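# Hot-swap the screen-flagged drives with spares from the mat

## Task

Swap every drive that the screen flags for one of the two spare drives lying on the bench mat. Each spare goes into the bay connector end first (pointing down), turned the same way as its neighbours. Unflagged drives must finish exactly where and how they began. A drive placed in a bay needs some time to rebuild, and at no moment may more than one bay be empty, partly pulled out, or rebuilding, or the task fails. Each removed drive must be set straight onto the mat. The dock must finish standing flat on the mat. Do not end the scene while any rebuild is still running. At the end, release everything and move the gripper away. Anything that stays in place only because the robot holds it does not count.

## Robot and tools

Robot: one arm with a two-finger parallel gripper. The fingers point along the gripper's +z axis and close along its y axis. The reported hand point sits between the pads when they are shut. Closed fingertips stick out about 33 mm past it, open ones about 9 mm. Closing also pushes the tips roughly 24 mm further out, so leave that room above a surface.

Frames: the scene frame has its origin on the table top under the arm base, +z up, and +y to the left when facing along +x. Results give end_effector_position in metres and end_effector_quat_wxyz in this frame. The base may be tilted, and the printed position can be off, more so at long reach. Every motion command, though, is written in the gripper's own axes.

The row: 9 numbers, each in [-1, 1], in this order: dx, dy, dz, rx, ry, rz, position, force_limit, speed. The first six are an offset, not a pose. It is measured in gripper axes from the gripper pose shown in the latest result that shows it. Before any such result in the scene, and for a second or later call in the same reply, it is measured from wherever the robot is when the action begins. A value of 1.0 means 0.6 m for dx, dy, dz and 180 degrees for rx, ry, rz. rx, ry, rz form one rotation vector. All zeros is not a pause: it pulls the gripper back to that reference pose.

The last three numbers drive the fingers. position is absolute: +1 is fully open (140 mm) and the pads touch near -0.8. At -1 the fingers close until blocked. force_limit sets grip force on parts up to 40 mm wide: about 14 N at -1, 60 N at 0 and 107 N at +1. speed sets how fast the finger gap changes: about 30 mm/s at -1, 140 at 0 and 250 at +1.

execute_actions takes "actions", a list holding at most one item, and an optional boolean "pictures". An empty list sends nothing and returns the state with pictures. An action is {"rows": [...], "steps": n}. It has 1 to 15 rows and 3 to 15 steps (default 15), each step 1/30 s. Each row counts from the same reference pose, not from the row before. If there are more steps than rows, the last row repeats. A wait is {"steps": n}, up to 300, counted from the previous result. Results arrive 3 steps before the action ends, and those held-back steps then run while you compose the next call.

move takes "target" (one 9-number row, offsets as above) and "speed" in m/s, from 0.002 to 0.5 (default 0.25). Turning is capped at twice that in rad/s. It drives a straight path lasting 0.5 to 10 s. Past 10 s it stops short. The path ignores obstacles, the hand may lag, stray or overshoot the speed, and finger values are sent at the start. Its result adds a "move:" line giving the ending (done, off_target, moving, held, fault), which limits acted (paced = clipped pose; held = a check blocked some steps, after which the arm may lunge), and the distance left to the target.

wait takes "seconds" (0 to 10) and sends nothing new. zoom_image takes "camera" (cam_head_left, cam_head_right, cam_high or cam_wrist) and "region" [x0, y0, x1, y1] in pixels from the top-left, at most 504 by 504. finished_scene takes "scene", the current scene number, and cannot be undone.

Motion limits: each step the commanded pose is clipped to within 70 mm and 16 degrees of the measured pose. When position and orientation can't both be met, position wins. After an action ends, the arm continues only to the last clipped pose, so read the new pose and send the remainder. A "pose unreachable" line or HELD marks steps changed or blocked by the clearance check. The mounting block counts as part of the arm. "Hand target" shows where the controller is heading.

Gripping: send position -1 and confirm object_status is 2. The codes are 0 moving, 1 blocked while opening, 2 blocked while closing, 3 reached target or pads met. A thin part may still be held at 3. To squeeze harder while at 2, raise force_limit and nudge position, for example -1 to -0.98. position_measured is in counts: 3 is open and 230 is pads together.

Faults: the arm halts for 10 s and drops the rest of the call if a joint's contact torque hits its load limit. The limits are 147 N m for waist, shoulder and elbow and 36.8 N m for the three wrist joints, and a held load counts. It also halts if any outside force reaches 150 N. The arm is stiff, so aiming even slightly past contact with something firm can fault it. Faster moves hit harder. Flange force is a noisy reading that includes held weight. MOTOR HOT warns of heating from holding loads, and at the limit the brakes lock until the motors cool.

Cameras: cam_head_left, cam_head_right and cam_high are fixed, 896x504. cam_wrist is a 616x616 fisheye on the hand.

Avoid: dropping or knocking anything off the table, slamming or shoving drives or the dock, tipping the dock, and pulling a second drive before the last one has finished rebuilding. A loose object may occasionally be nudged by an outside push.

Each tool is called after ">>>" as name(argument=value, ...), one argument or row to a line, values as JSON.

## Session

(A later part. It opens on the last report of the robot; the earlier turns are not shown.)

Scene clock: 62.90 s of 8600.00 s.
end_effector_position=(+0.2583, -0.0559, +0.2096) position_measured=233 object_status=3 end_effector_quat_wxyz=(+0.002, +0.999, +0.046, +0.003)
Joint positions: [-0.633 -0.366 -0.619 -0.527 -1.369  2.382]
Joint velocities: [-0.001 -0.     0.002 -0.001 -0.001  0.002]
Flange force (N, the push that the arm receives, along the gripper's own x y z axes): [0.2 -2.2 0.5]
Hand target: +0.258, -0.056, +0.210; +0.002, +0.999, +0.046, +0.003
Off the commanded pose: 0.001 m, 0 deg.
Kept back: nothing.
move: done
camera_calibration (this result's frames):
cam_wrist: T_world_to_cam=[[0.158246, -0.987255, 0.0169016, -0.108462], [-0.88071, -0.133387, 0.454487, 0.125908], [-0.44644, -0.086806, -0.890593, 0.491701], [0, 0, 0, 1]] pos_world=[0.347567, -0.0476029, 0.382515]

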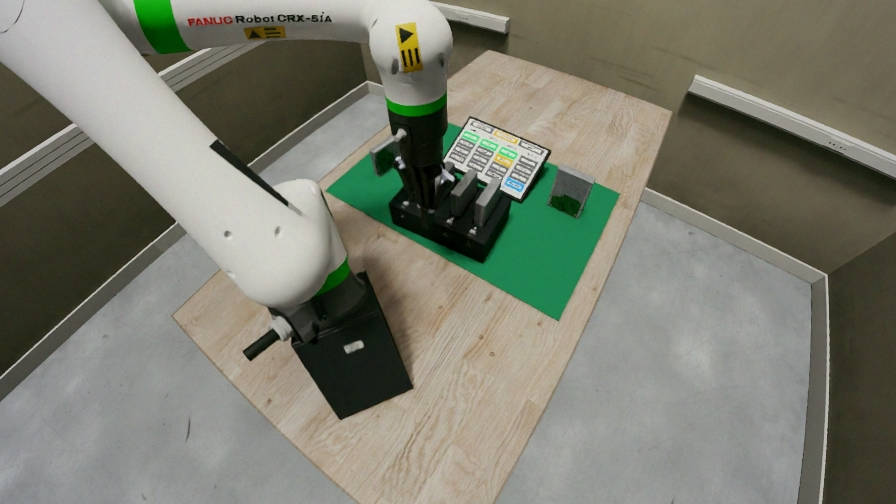

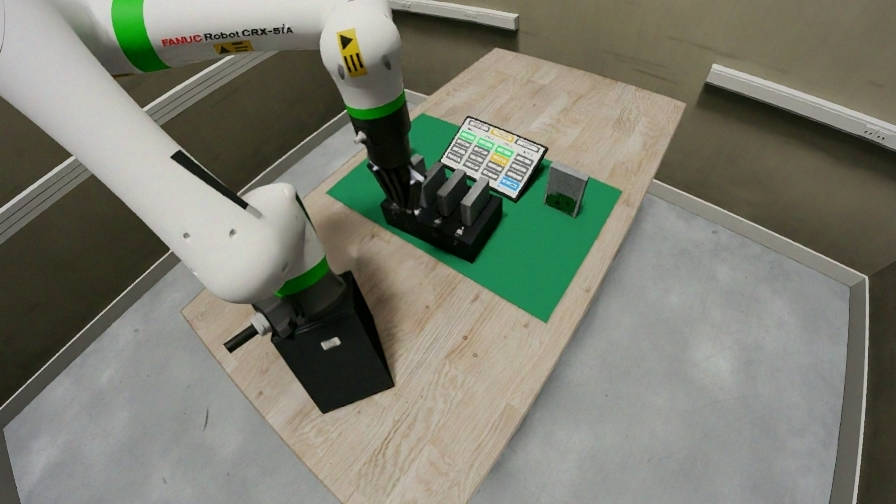

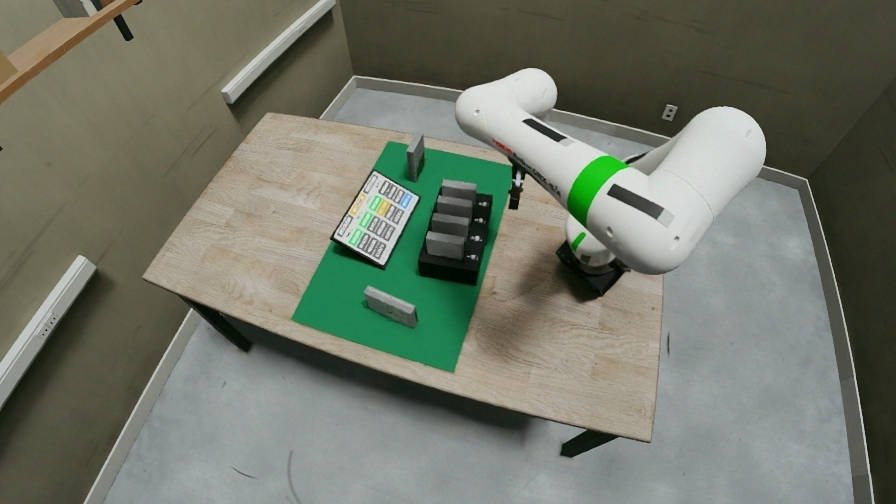

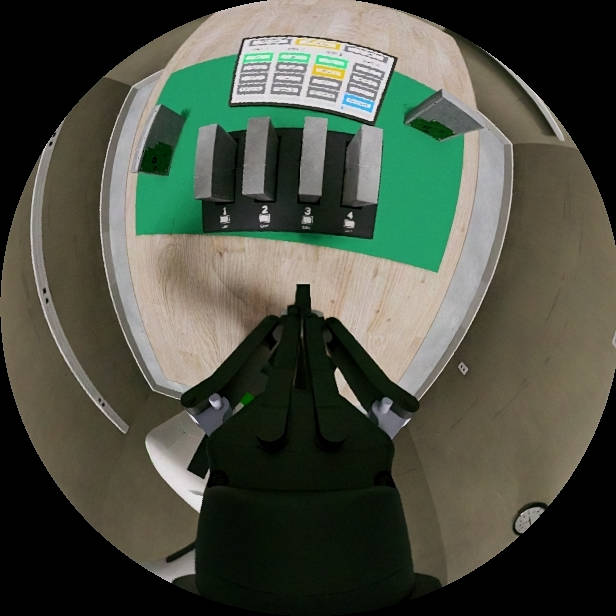

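>>> move(
  target=[0.15,0.002,0.125,0,0,0,-1,0,0],
  speed=0.15,
)

>>> wait(
  seconds=10,
)

Scene clock: 64.30 s of 8600.00 s.
end_effector_position=(+0.3483, -0.0486, +0.1349) position_measured=233 object_status=3 end_effector_quat_wxyz=(+0.002, +0.999, +0.046, +0.004)
Joint positions: [-0.367 -0.159 -0.56  -0.567 -1.112  2.235]
Joint velocities: [ 0.     0.001 -0.001 -0.     0.001  0.   ]
Flange force (N, the push that the arm receives, along the gripper's own x y z axes): [-1.2 -5.9 -0.1]
Hand target: +0.348, -0.049, +0.135; +0.002, +0.999, +0.046, +0.004
Off the commanded pose: 0.001 m, 0 deg.
Kept back: nothing.
move: done
camera_calibration (this result's frames):
cam_wrist: T_world_to_cam=[[0.157832, -0.987337, 0.0159822, -0.113976], [-0.880934, -0.133473, 0.454028, 0.240214], [-0.446145, -0.0857394, -0.890844, 0.466002], [0, 0, 0, 1]] pos_world=[0.437506, -0.0405163, 0.307893]

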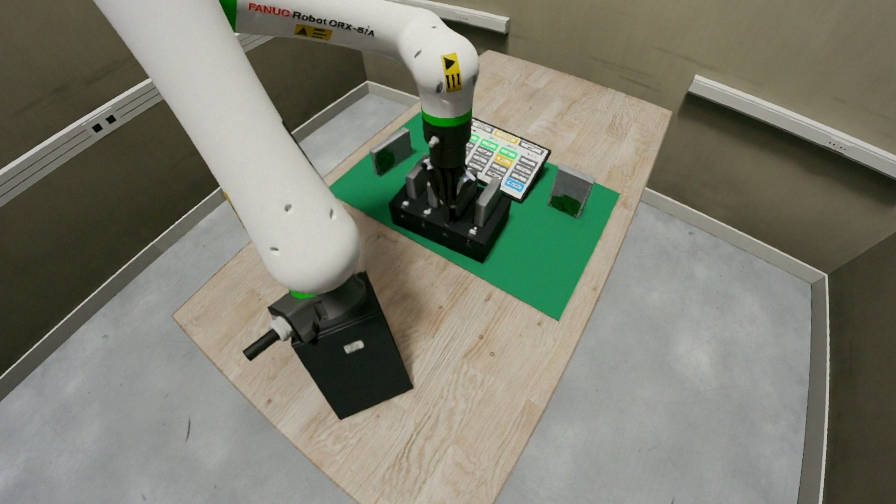

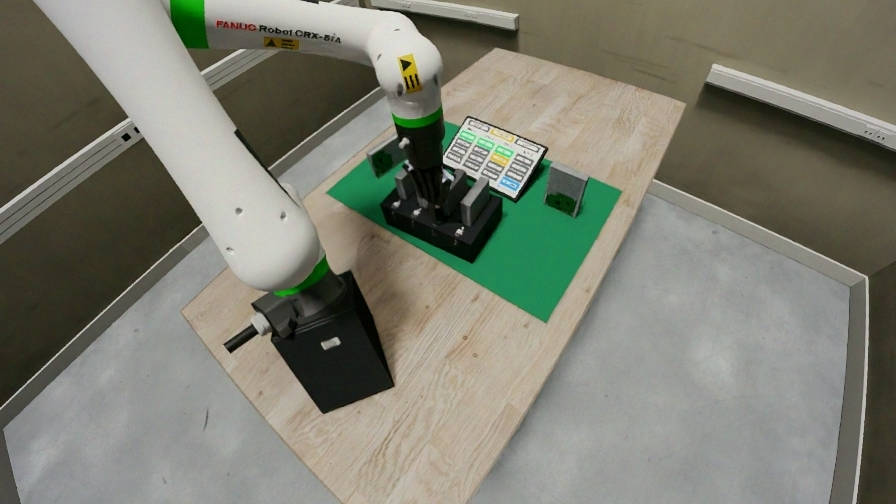

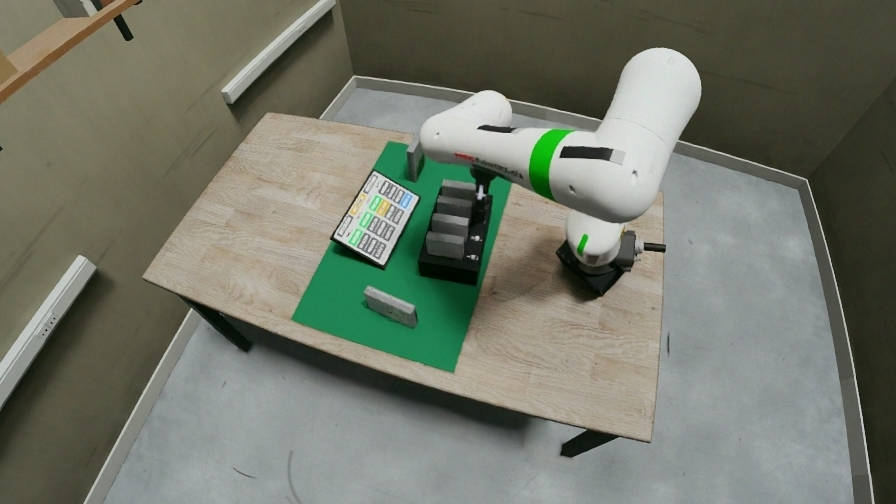

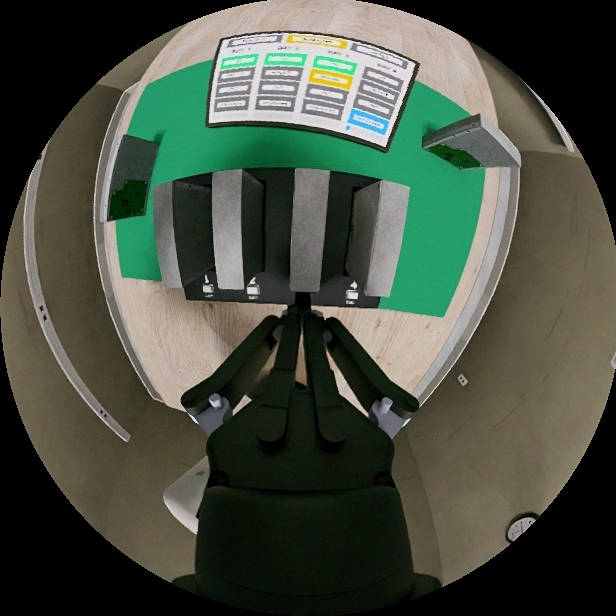

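Scene clock: 74.30 s of 8600.00 s.
end_effector_position=(+0.3483, -0.0486, +0.1349) position_measured=233 object_status=3 end_effector_quat_wxyz=(+0.002, +0.999, +0.046, +0.004)
Joint positions: [-0.367 -0.159 -0.56  -0.567 -1.112  2.235]
Joint velocities: [ 0.    -0.    -0.001  0.     0.    -0.001]
Flange force (N, the push that the arm receives, along the gripper's own x y z axes): [-0.3 -4.6 -4.9]
Hand target: +0.348, -0.049, +0.135; +0.002, +0.999, +0.046, +0.004
Off the commanded pose: 0.001 m, 0 deg.
Kept back: nothing.
Steps of this call (steps 1 to 300: nothing new was sent). Readings (end_effector_position | what the end effector reports):
1: (+0.3483, -0.0486, +0.1349) | position_measured=233 object_status=3
2: (+0.3483, -0.0486, +0.1349) | position_measured=233 object_status=3
4: (+0.3483, -0.0486, +0.1349) | position_measured=233 object_status=3
8: (+0.3483, -0.0486, +0.1349) | position_measured=233 object_status=3
300: the state above
camera_calibration (this result's frames):
cam_wrist: T_world_to_cam=[[0.157831, -0.987337, 0.0159622, -0.11397], [-0.880919, -0.133479, 0.454054, 0.240209], [-0.446174, -0.0857254, -0.890831, 0.465998], [0, 0, 0, 1]] pos_world=[0.437509, -0.0405164, 0.307877]

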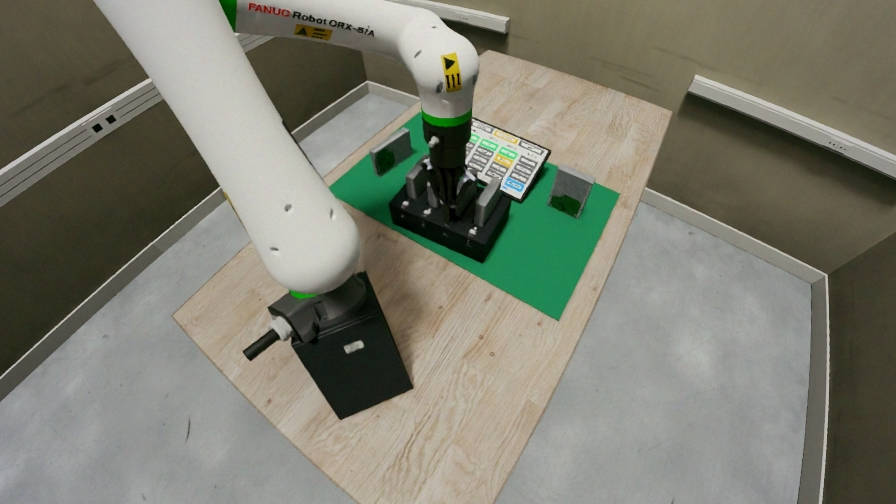

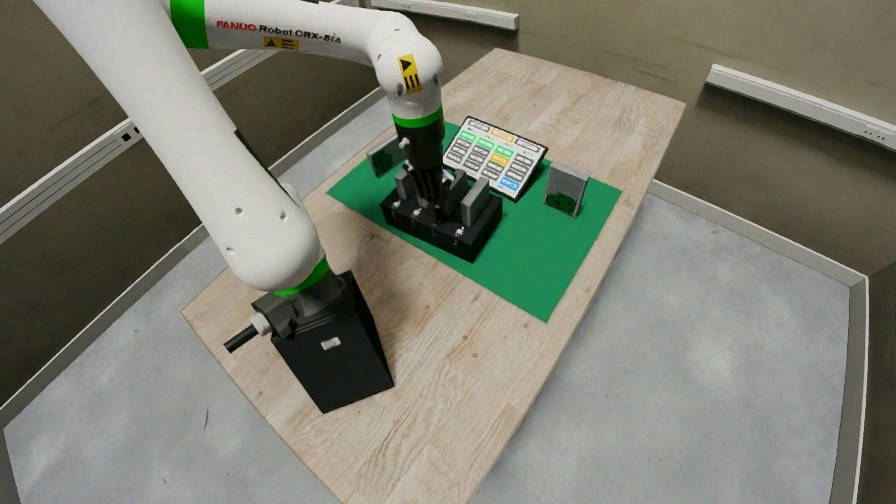

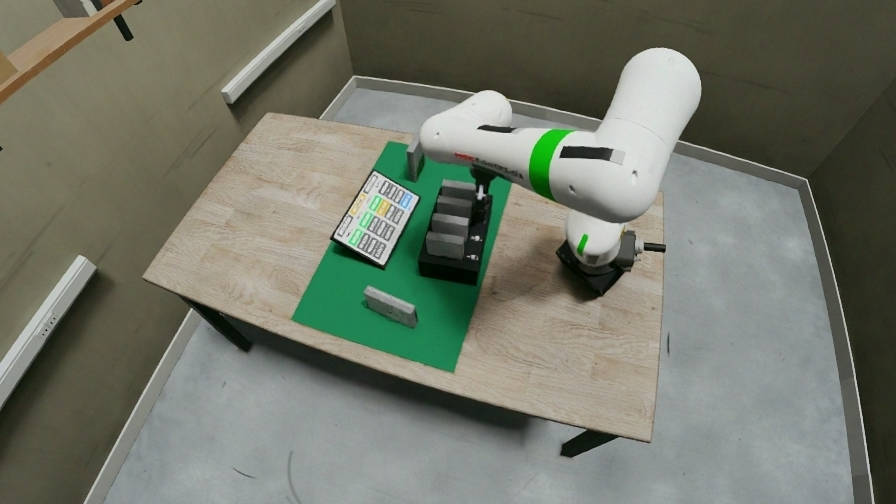

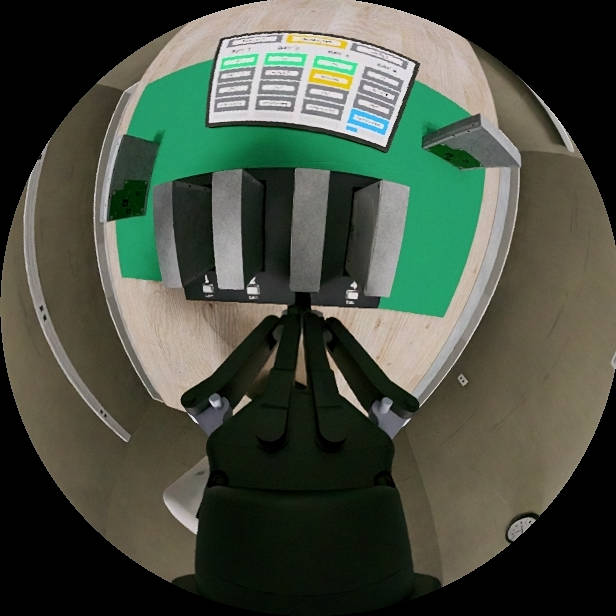

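>>> execute_actions(
  actions=[
    {"steps":300},
  ],
)

>>> execute_actions(
  actions=[
    {"steps":300},
  ],
)

>>> execute_actions(
  actions=[
    {"steps":300},
  ],
)

>>> wait(
  seconds=8,
)

Scene clock: 84.30 s of 8600.00 s.
end_effector_position=(+0.3483, -0.0486, +0.1349) position_measured=233 object_status=3 end_effector_quat_wxyz=(+0.002, +0.999, +0.046, +0.004)
Joint positions: [-0.367 -0.159 -0.56  -0.567 -1.112  2.235]
Joint velocities: [-0.    -0.001 -0.002  0.    -0.    -0.   ]
Flange force (N, the push that the arm receives, along the gripper's own x y z axes): [-3.5 -5.7 -0.6]
Hand target: +0.348, -0.049, +0.135; +0.002, +0.999, +0.046, +0.004
Off the commanded pose: 0.001 m, 0 deg.
Kept back: nothing.
Steps of this call (steps 1 to 300: nothing new was sent). Readings (end_effector_position | what the end effector reports):
1: (+0.3483, -0.0486, +0.1349) | position_measured=233 object_status=3
2: (+0.3483, -0.0486, +0.1349) | position_measured=233 object_status=3
4: (+0.3483, -0.0486, +0.1349) | position_measured=233 object_status=3
8: (+0.3483, -0.0486, +0.1349) | position_measured=233 object_status=3
300: the state above

Scene clock: 94.30 s of 8600.00 s.
end_effector_position=(+0.3483, -0.0486, +0.1349) position_measured=233 object_status=3 end_effector_quat_wxyz=(+0.002, +0.999, +0.046, +0.004)
Joint positions: [-0.367 -0.159 -0.56  -0.567 -1.112  2.235]
Joint velocities: [-0.    -0.     0.     0.    -0.002  0.   ]
Flange force (N, the push that the arm receives, along the gripper's own x y z axes): [-4.1 -8.0 1.2]
Hand target: +0.348, -0.049, +0.135; +0.002, +0.999, +0.046, +0.004
Off the commanded pose: 0.001 m, 0 deg.
Kept back: nothing.
Steps of this call (steps 1 to 300: nothing new was sent). Readings (end_effector_position | what the end effector reports):
1: (+0.3483, -0.0486, +0.1349) | position_measured=233 object_status=3
2: (+0.3483, -0.0486, +0.1349) | position_measured=233 object_status=3
4: (+0.3483, -0.0486, +0.1349) | position_measured=233 object_status=3
8: (+0.3483, -0.0486, +0.1349) | position_measured=233 object_status=3
300: the state above

Scene clock: 104.30 s of 8600.00 s.
end_effector_position=(+0.3483, -0.0486, +0.1349) position_measured=233 object_status=3 end_effector_quat_wxyz=(+0.002, +0.999, +0.046, +0.004)
Joint positions: [-0.367 -0.159 -0.56  -0.567 -1.112  2.235]
Joint velocities: [ 0.     0.     0.001 -0.     0.001 -0.002]
Flange force (N, the push that the arm receives, along the gripper's own x y z axes): [2.6 -8.1 0.0]
Hand target: +0.348, -0.049, +0.135; +0.002, +0.999, +0.046, +0.004
Off the commanded pose: 0.001 m, 0 deg.
Kept back: nothing.
Steps of this call (steps 1 to 300: nothing new was sent). Readings (end_effector_position | what the end effector reports):
1: (+0.3483, -0.0486, +0.1349) | position_measured=233 object_status=3
2: (+0.3483, -0.0486, +0.1349) | position_measured=233 object_status=3
4: (+0.3483, -0.0486, +0.1349) | position_measured=233 object_status=3
8: (+0.3483, -0.0486, +0.1349) | position_measured=233 object_status=3
300: the state above

Scene clock: 112.30 s of 8600.00 s.
end_effector_position=(+0.3483, -0.0486, +0.1349) position_measured=233 object_status=3 end_effector_quat_wxyz=(+0.002, +0.999, +0.046, +0.004)
Joint positions: [-0.367 -0.159 -0.56  -0.567 -1.112  2.235]
Joint velocities: [-0.001  0.     0.     0.     0.     0.001]
Flange force (N, the push that the arm receives, along the gripper's own x y z axes): [-2.8 -7.5 -2.4]
Hand target: +0.348, -0.049, +0.135; +0.002, +0.999, +0.046, +0.004
Off the commanded pose: 0.001 m, 0 deg.
Kept back: nothing.
Steps of this call (steps 1 to 240: nothing new was sent). Readings (end_effector_position | what the end effector reports):
1: (+0.3483, -0.0486, +0.1349) | position_measured=233 object_status=3
2: (+0.3483, -0.0486, +0.1349) | position_measured=233 object_status=3
4: (+0.3483, -0.0486, +0.1349) | position_measured=233 object_status=3
8: (+0.3483, -0.0486, +0.1349) | position_measured=233 object_status=3
240: the state above
camera_calibration (this result's frames):
cam_wrist: T_world_to_cam=[[0.157832, -0.987337, 0.015962, -0.11397], [-0.880919, -0.133479, 0.454054, 0.240209], [-0.446174, -0.0857254, -0.890831, 0.465998], [0, 0, 0, 1]] pos_world=[0.437509, -0.0405163, 0.307877]

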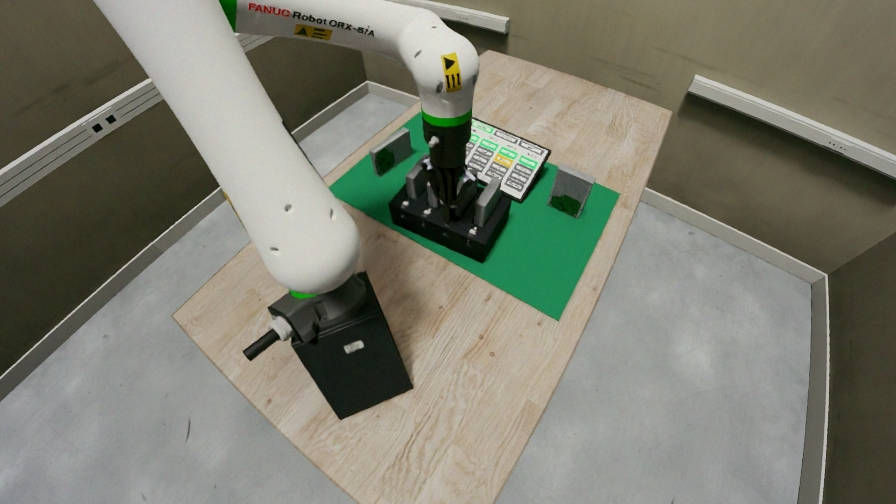

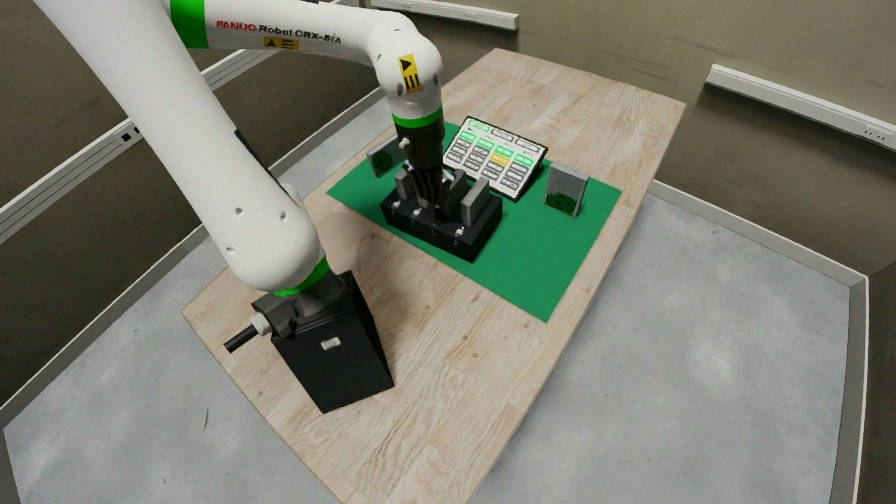

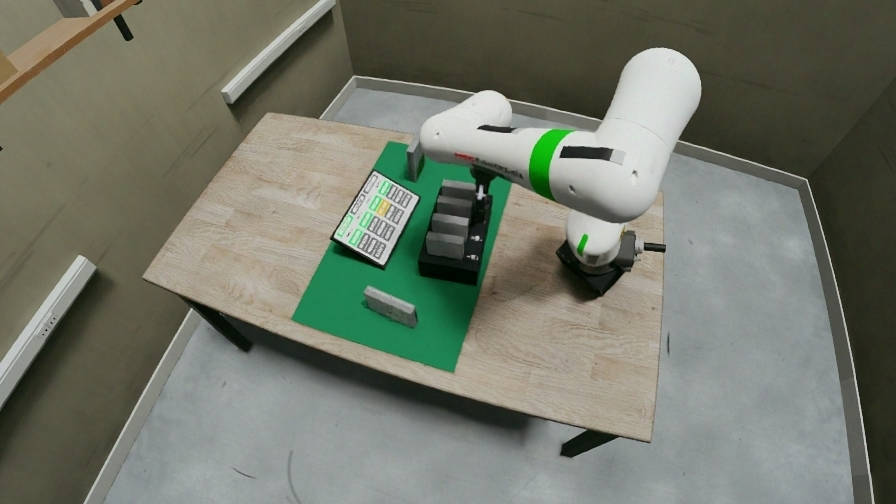

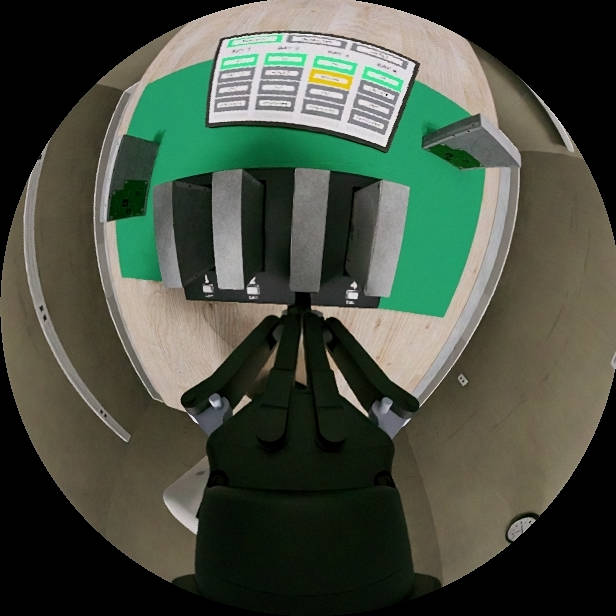

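>>> move(
  target=[0,0,0.02,0,0,0,-1,0,0],
  speed=0.02,
)

>>> move(
  target=[0,0.002,-0.0535,0,0,0,-0.3,0,0],
)

>>> move(
  target=[0.13,0,0,0,0,0,-0.3,0,0],
  speed=0.1,
)

>>> move(
  target=[0,0,0,0,0,0,-1,0,-0.5],
)

Scene clock: 113.37 s of 8600.00 s.
end_effector_position=(+0.3483, -0.0487, +0.1230) position_measured=233 object_status=3 end_effector_quat_wxyz=(+0.002, +0.999, +0.046, +0.004)
Joint positions: [-0.35  -0.142 -0.572 -0.575 -1.079  2.238]
Joint velocities: [-0.001 -0.    -0.    -0.    -0.002  0.001]
Flange force (N, the push that the arm receives, along the gripper's own x y z axes): [-6.9 -5.3 -26.6]
Hand target: +0.348, -0.049, +0.123; +0.002, +0.999, +0.046, +0.004
Off the commanded pose: 0.000 m, 0 deg.
Kept back: nothing.
move: done
camera_calibration (this result's frames):
cam_wrist: T_world_to_cam=[[0.157827, -0.987337, 0.016019, -0.113838], [-0.880923, -0.13345, 0.454054, 0.24567], [-0.446167, -0.0857735, -0.89083, 0.455356], [0, 0, 0, 1]] pos_world=[0.437548, -0.0405545, 0.295921]

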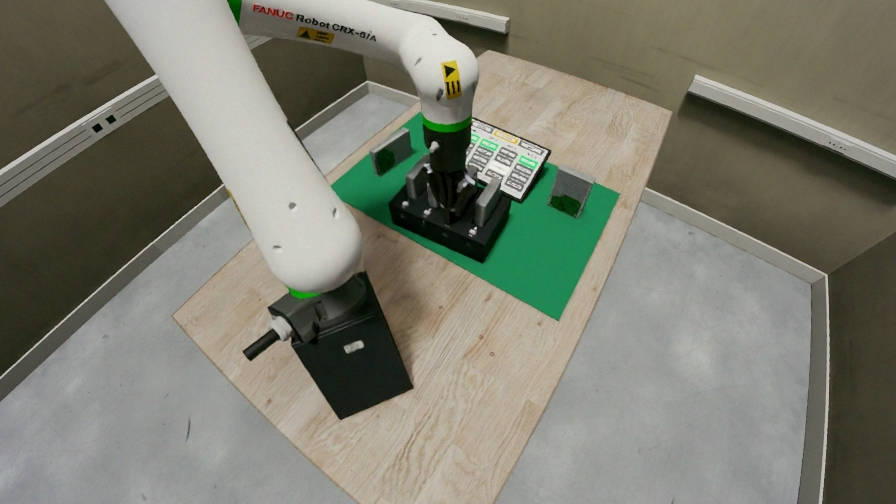

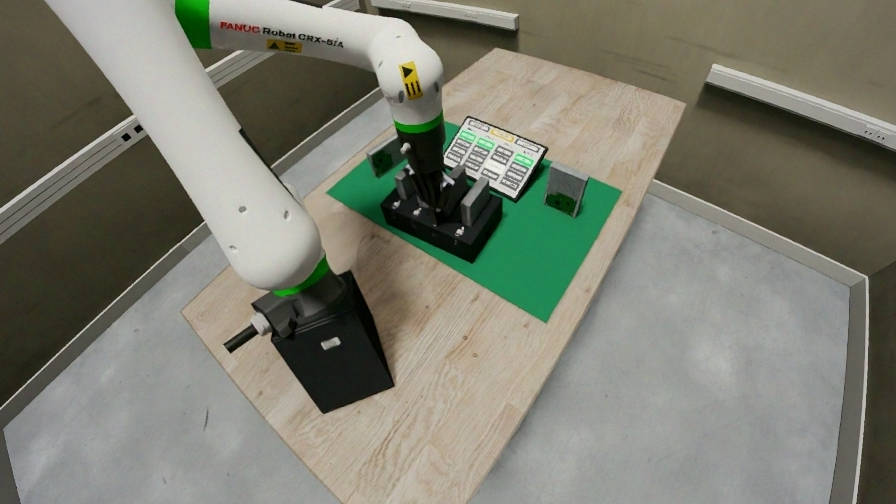

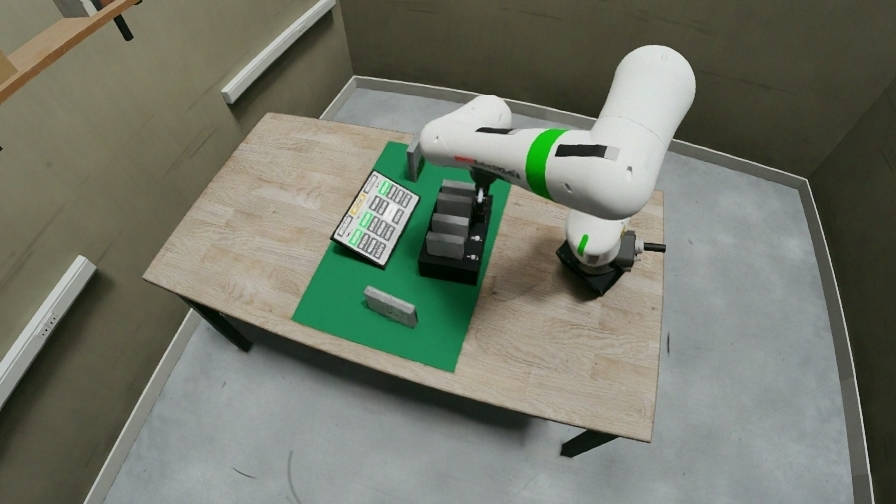

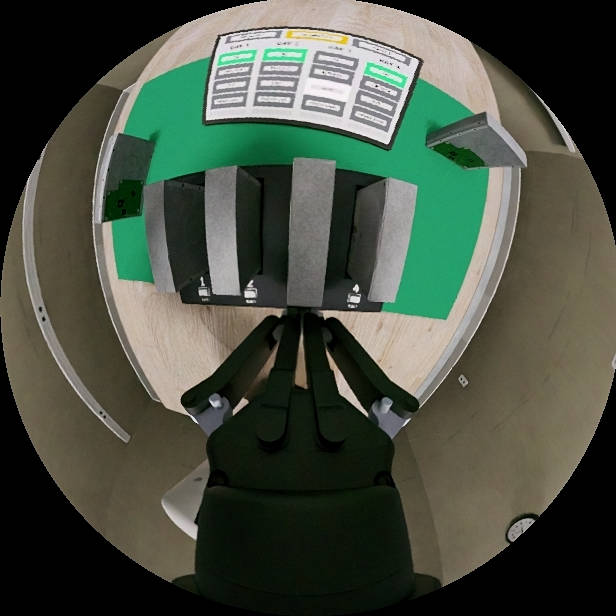

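Scene clock: 114.07 s of 8600.00 s.
end_effector_position=(+0.3483, -0.0498, +0.1550) position_measured=167 object_status=3 end_effector_quat_wxyz=(+0.002, +0.999, +0.046, +0.004)
Joint positions: [-0.399 -0.181 -0.535 -0.555 -1.168  2.236]
Joint velocities: [-0.001  0.     0.001  0.    -0.001  0.002]
Flange force (N, the push that the arm receives, along the gripper's own x y z axes): [5.4 -2.1 -1.9]
Hand target: +0.348, -0.050, +0.155; +0.002, +0.999, +0.046, +0.004
Off the commanded pose: 0.000 m, 0 deg.
Kept back: nothing.
move: done
camera_calibration (this result's frames):
cam_wrist: T_world_to_cam=[[0.157915, -0.987322, 0.0160541, -0.115498], [-0.880892, -0.133508, 0.454097, 0.230934], [-0.446197, -0.0858505, -0.890808, 0.48384], [0, 0, 0, 1]] pos_world=[0.437555, -0.0416643, 0.327997]

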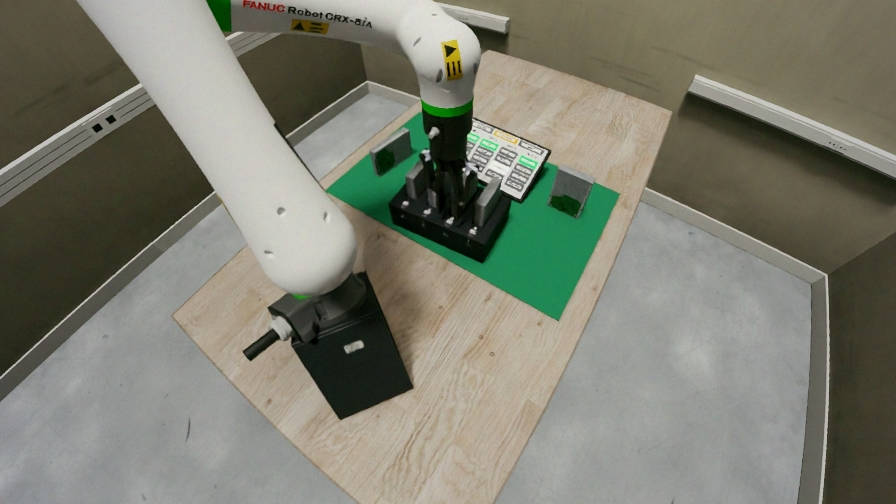

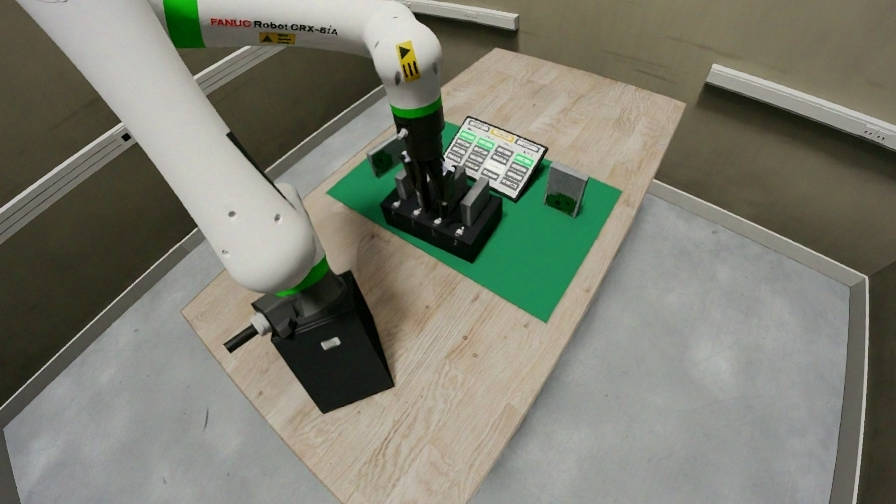

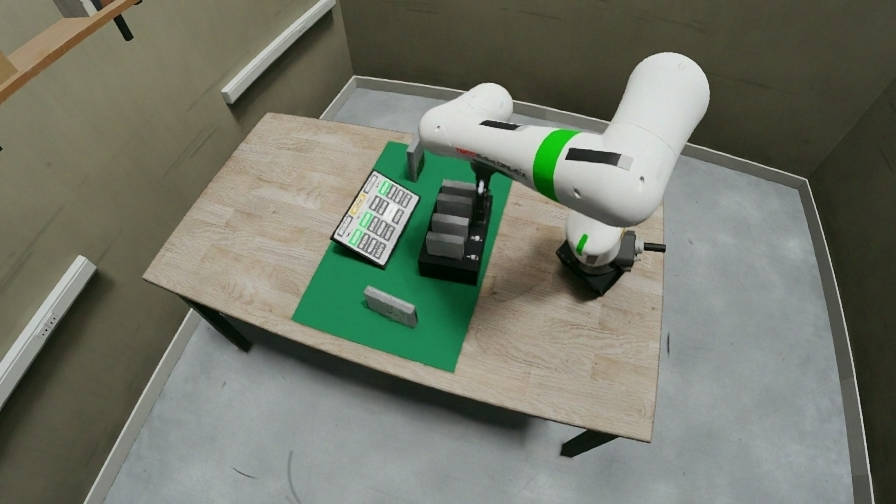

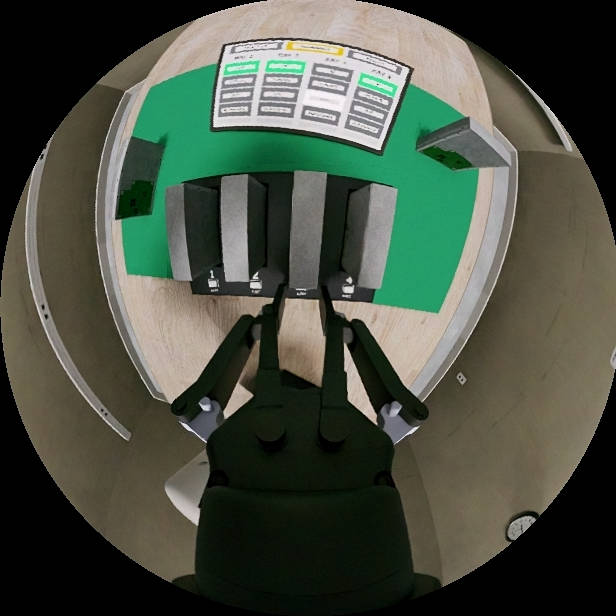

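Scene clock: 115.17 s of 8600.00 s.
end_effector_position=(+0.4260, -0.0424, +0.1553) position_measured=167 object_status=3 end_effector_quat_wxyz=(+0.001, +0.999, +0.046, +0.004)
Joint positions: [-0.321 -0.052 -0.365 -0.545 -1.164  2.144]
Joint velocities: [ 0.001 -0.     0.    -0.    -0.    -0.001]
Flange force (N, the push that the arm receives, along the gripper's own x y z axes): [-1.6 -2.5 -1.7]
Hand target: +0.426, -0.042, +0.155; +0.001, +0.999, +0.046, +0.004
Off the commanded pose: 0.000 m, 0 deg.
Kept back: nothing.
move: done
camera_calibration (this result's frames):
cam_wrist: T_world_to_cam=[[0.157885, -0.987335, 0.01557, -0.120341], [-0.880947, -0.133714, 0.45393, 0.300255], [-0.446099, -0.0853849, -0.890901, 0.519376], [0, 0, 0, 1]] pos_world=[0.515202, -0.0343218, 0.328292]

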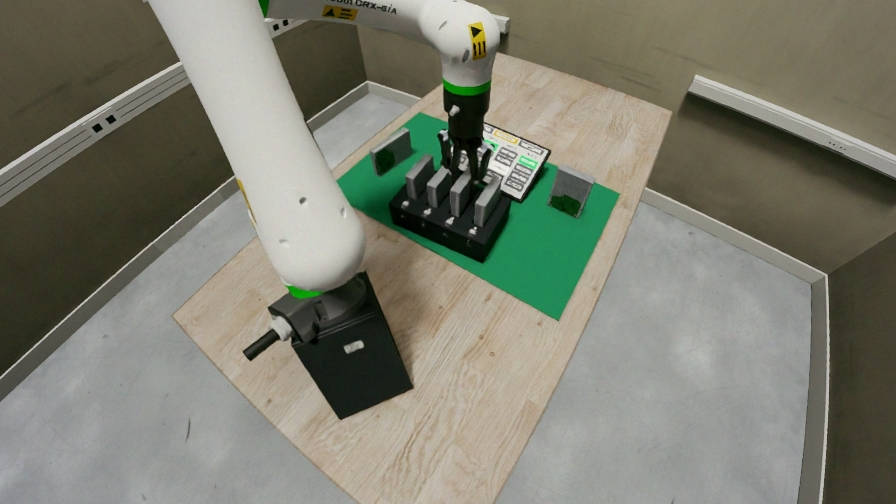

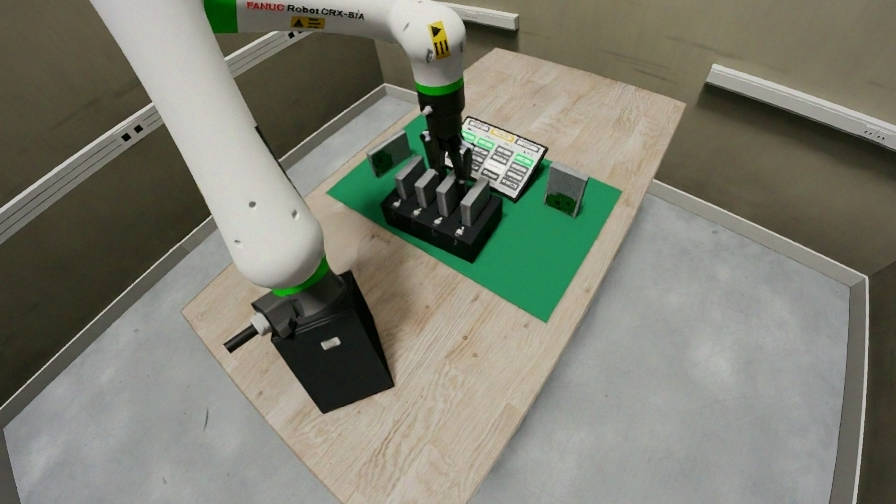

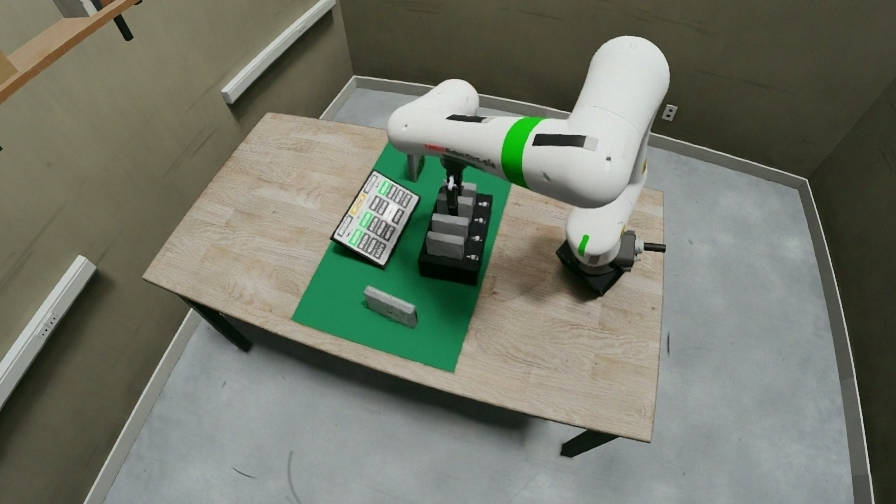

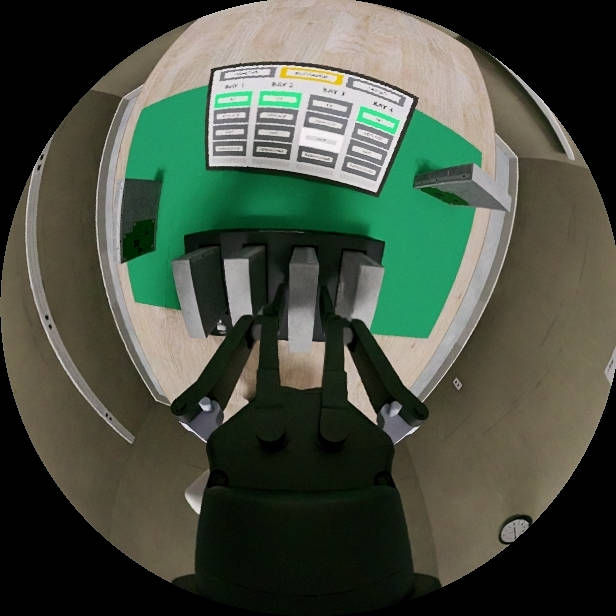

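Scene clock: 115.67 s of 8600.00 s.
end_effector_position=(+0.4260, -0.0424, +0.1553) position_measured=194 object_status=2 end_effector_quat_wxyz=(+0.001, +0.999, +0.046, +0.004)
Joint positions: [-0.321 -0.052 -0.365 -0.545 -1.165  2.144]
Joint velocities: [-0.001  0.    -0.002 -0.    -0.001 -0.002]
Flange force (N, the push that the arm receives, along the gripper's own x y z axes): [0.1 -5.4 -6.4]
Hand target: +0.426, -0.042, +0.155; +0.001, +0.999, +0.046, +0.004
Off the commanded pose: 0.000 m, 0 deg.
Kept back: nothing.
move: done
camera_calibration (this result's frames):
cam_wrist: T_world_to_cam=[[0.157905, -0.987332, 0.0155398, -0.120333], [-0.880914, -0.13374, 0.453986, 0.300218], [-0.446157, -0.0853759, -0.890873, 0.519396], [0, 0, 0, 1]] pos_world=[0.5152, -0.0343135, 0.328291]

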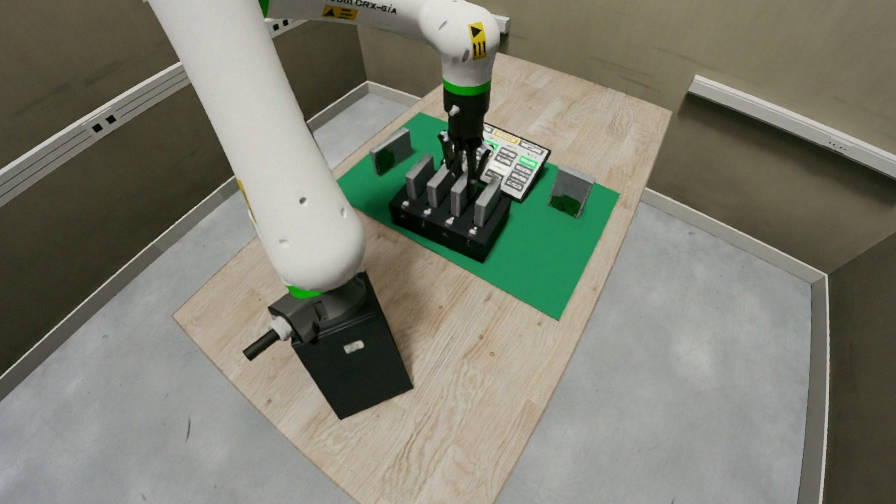

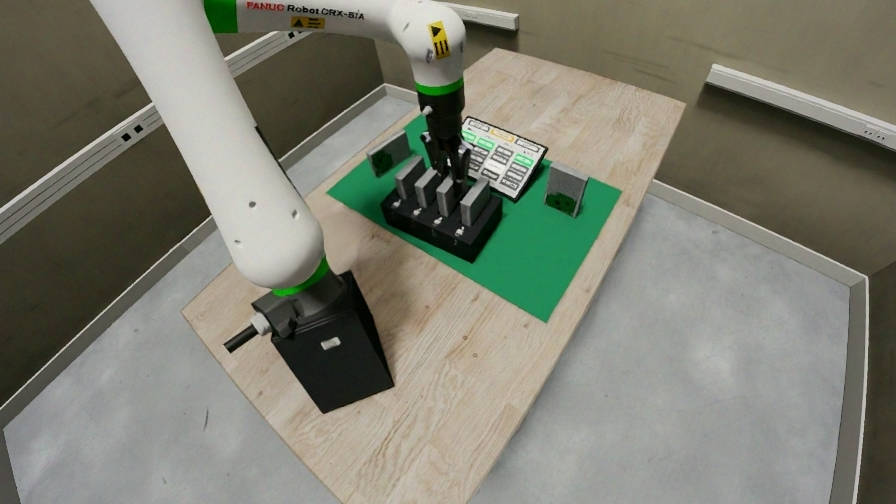

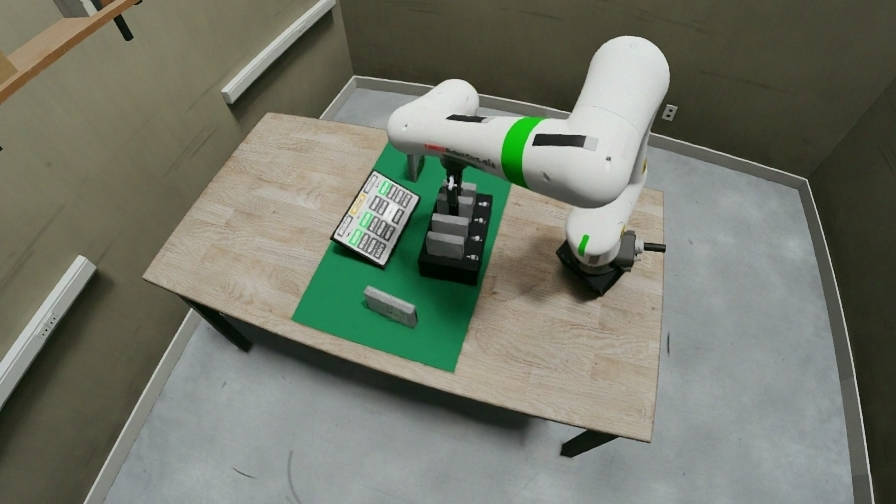

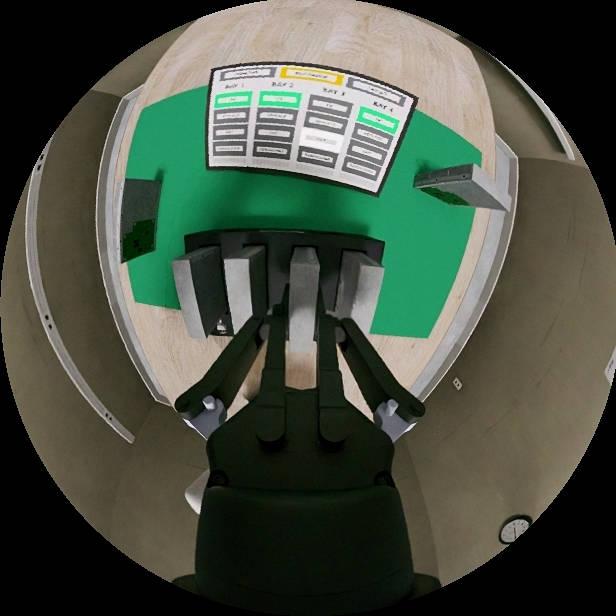

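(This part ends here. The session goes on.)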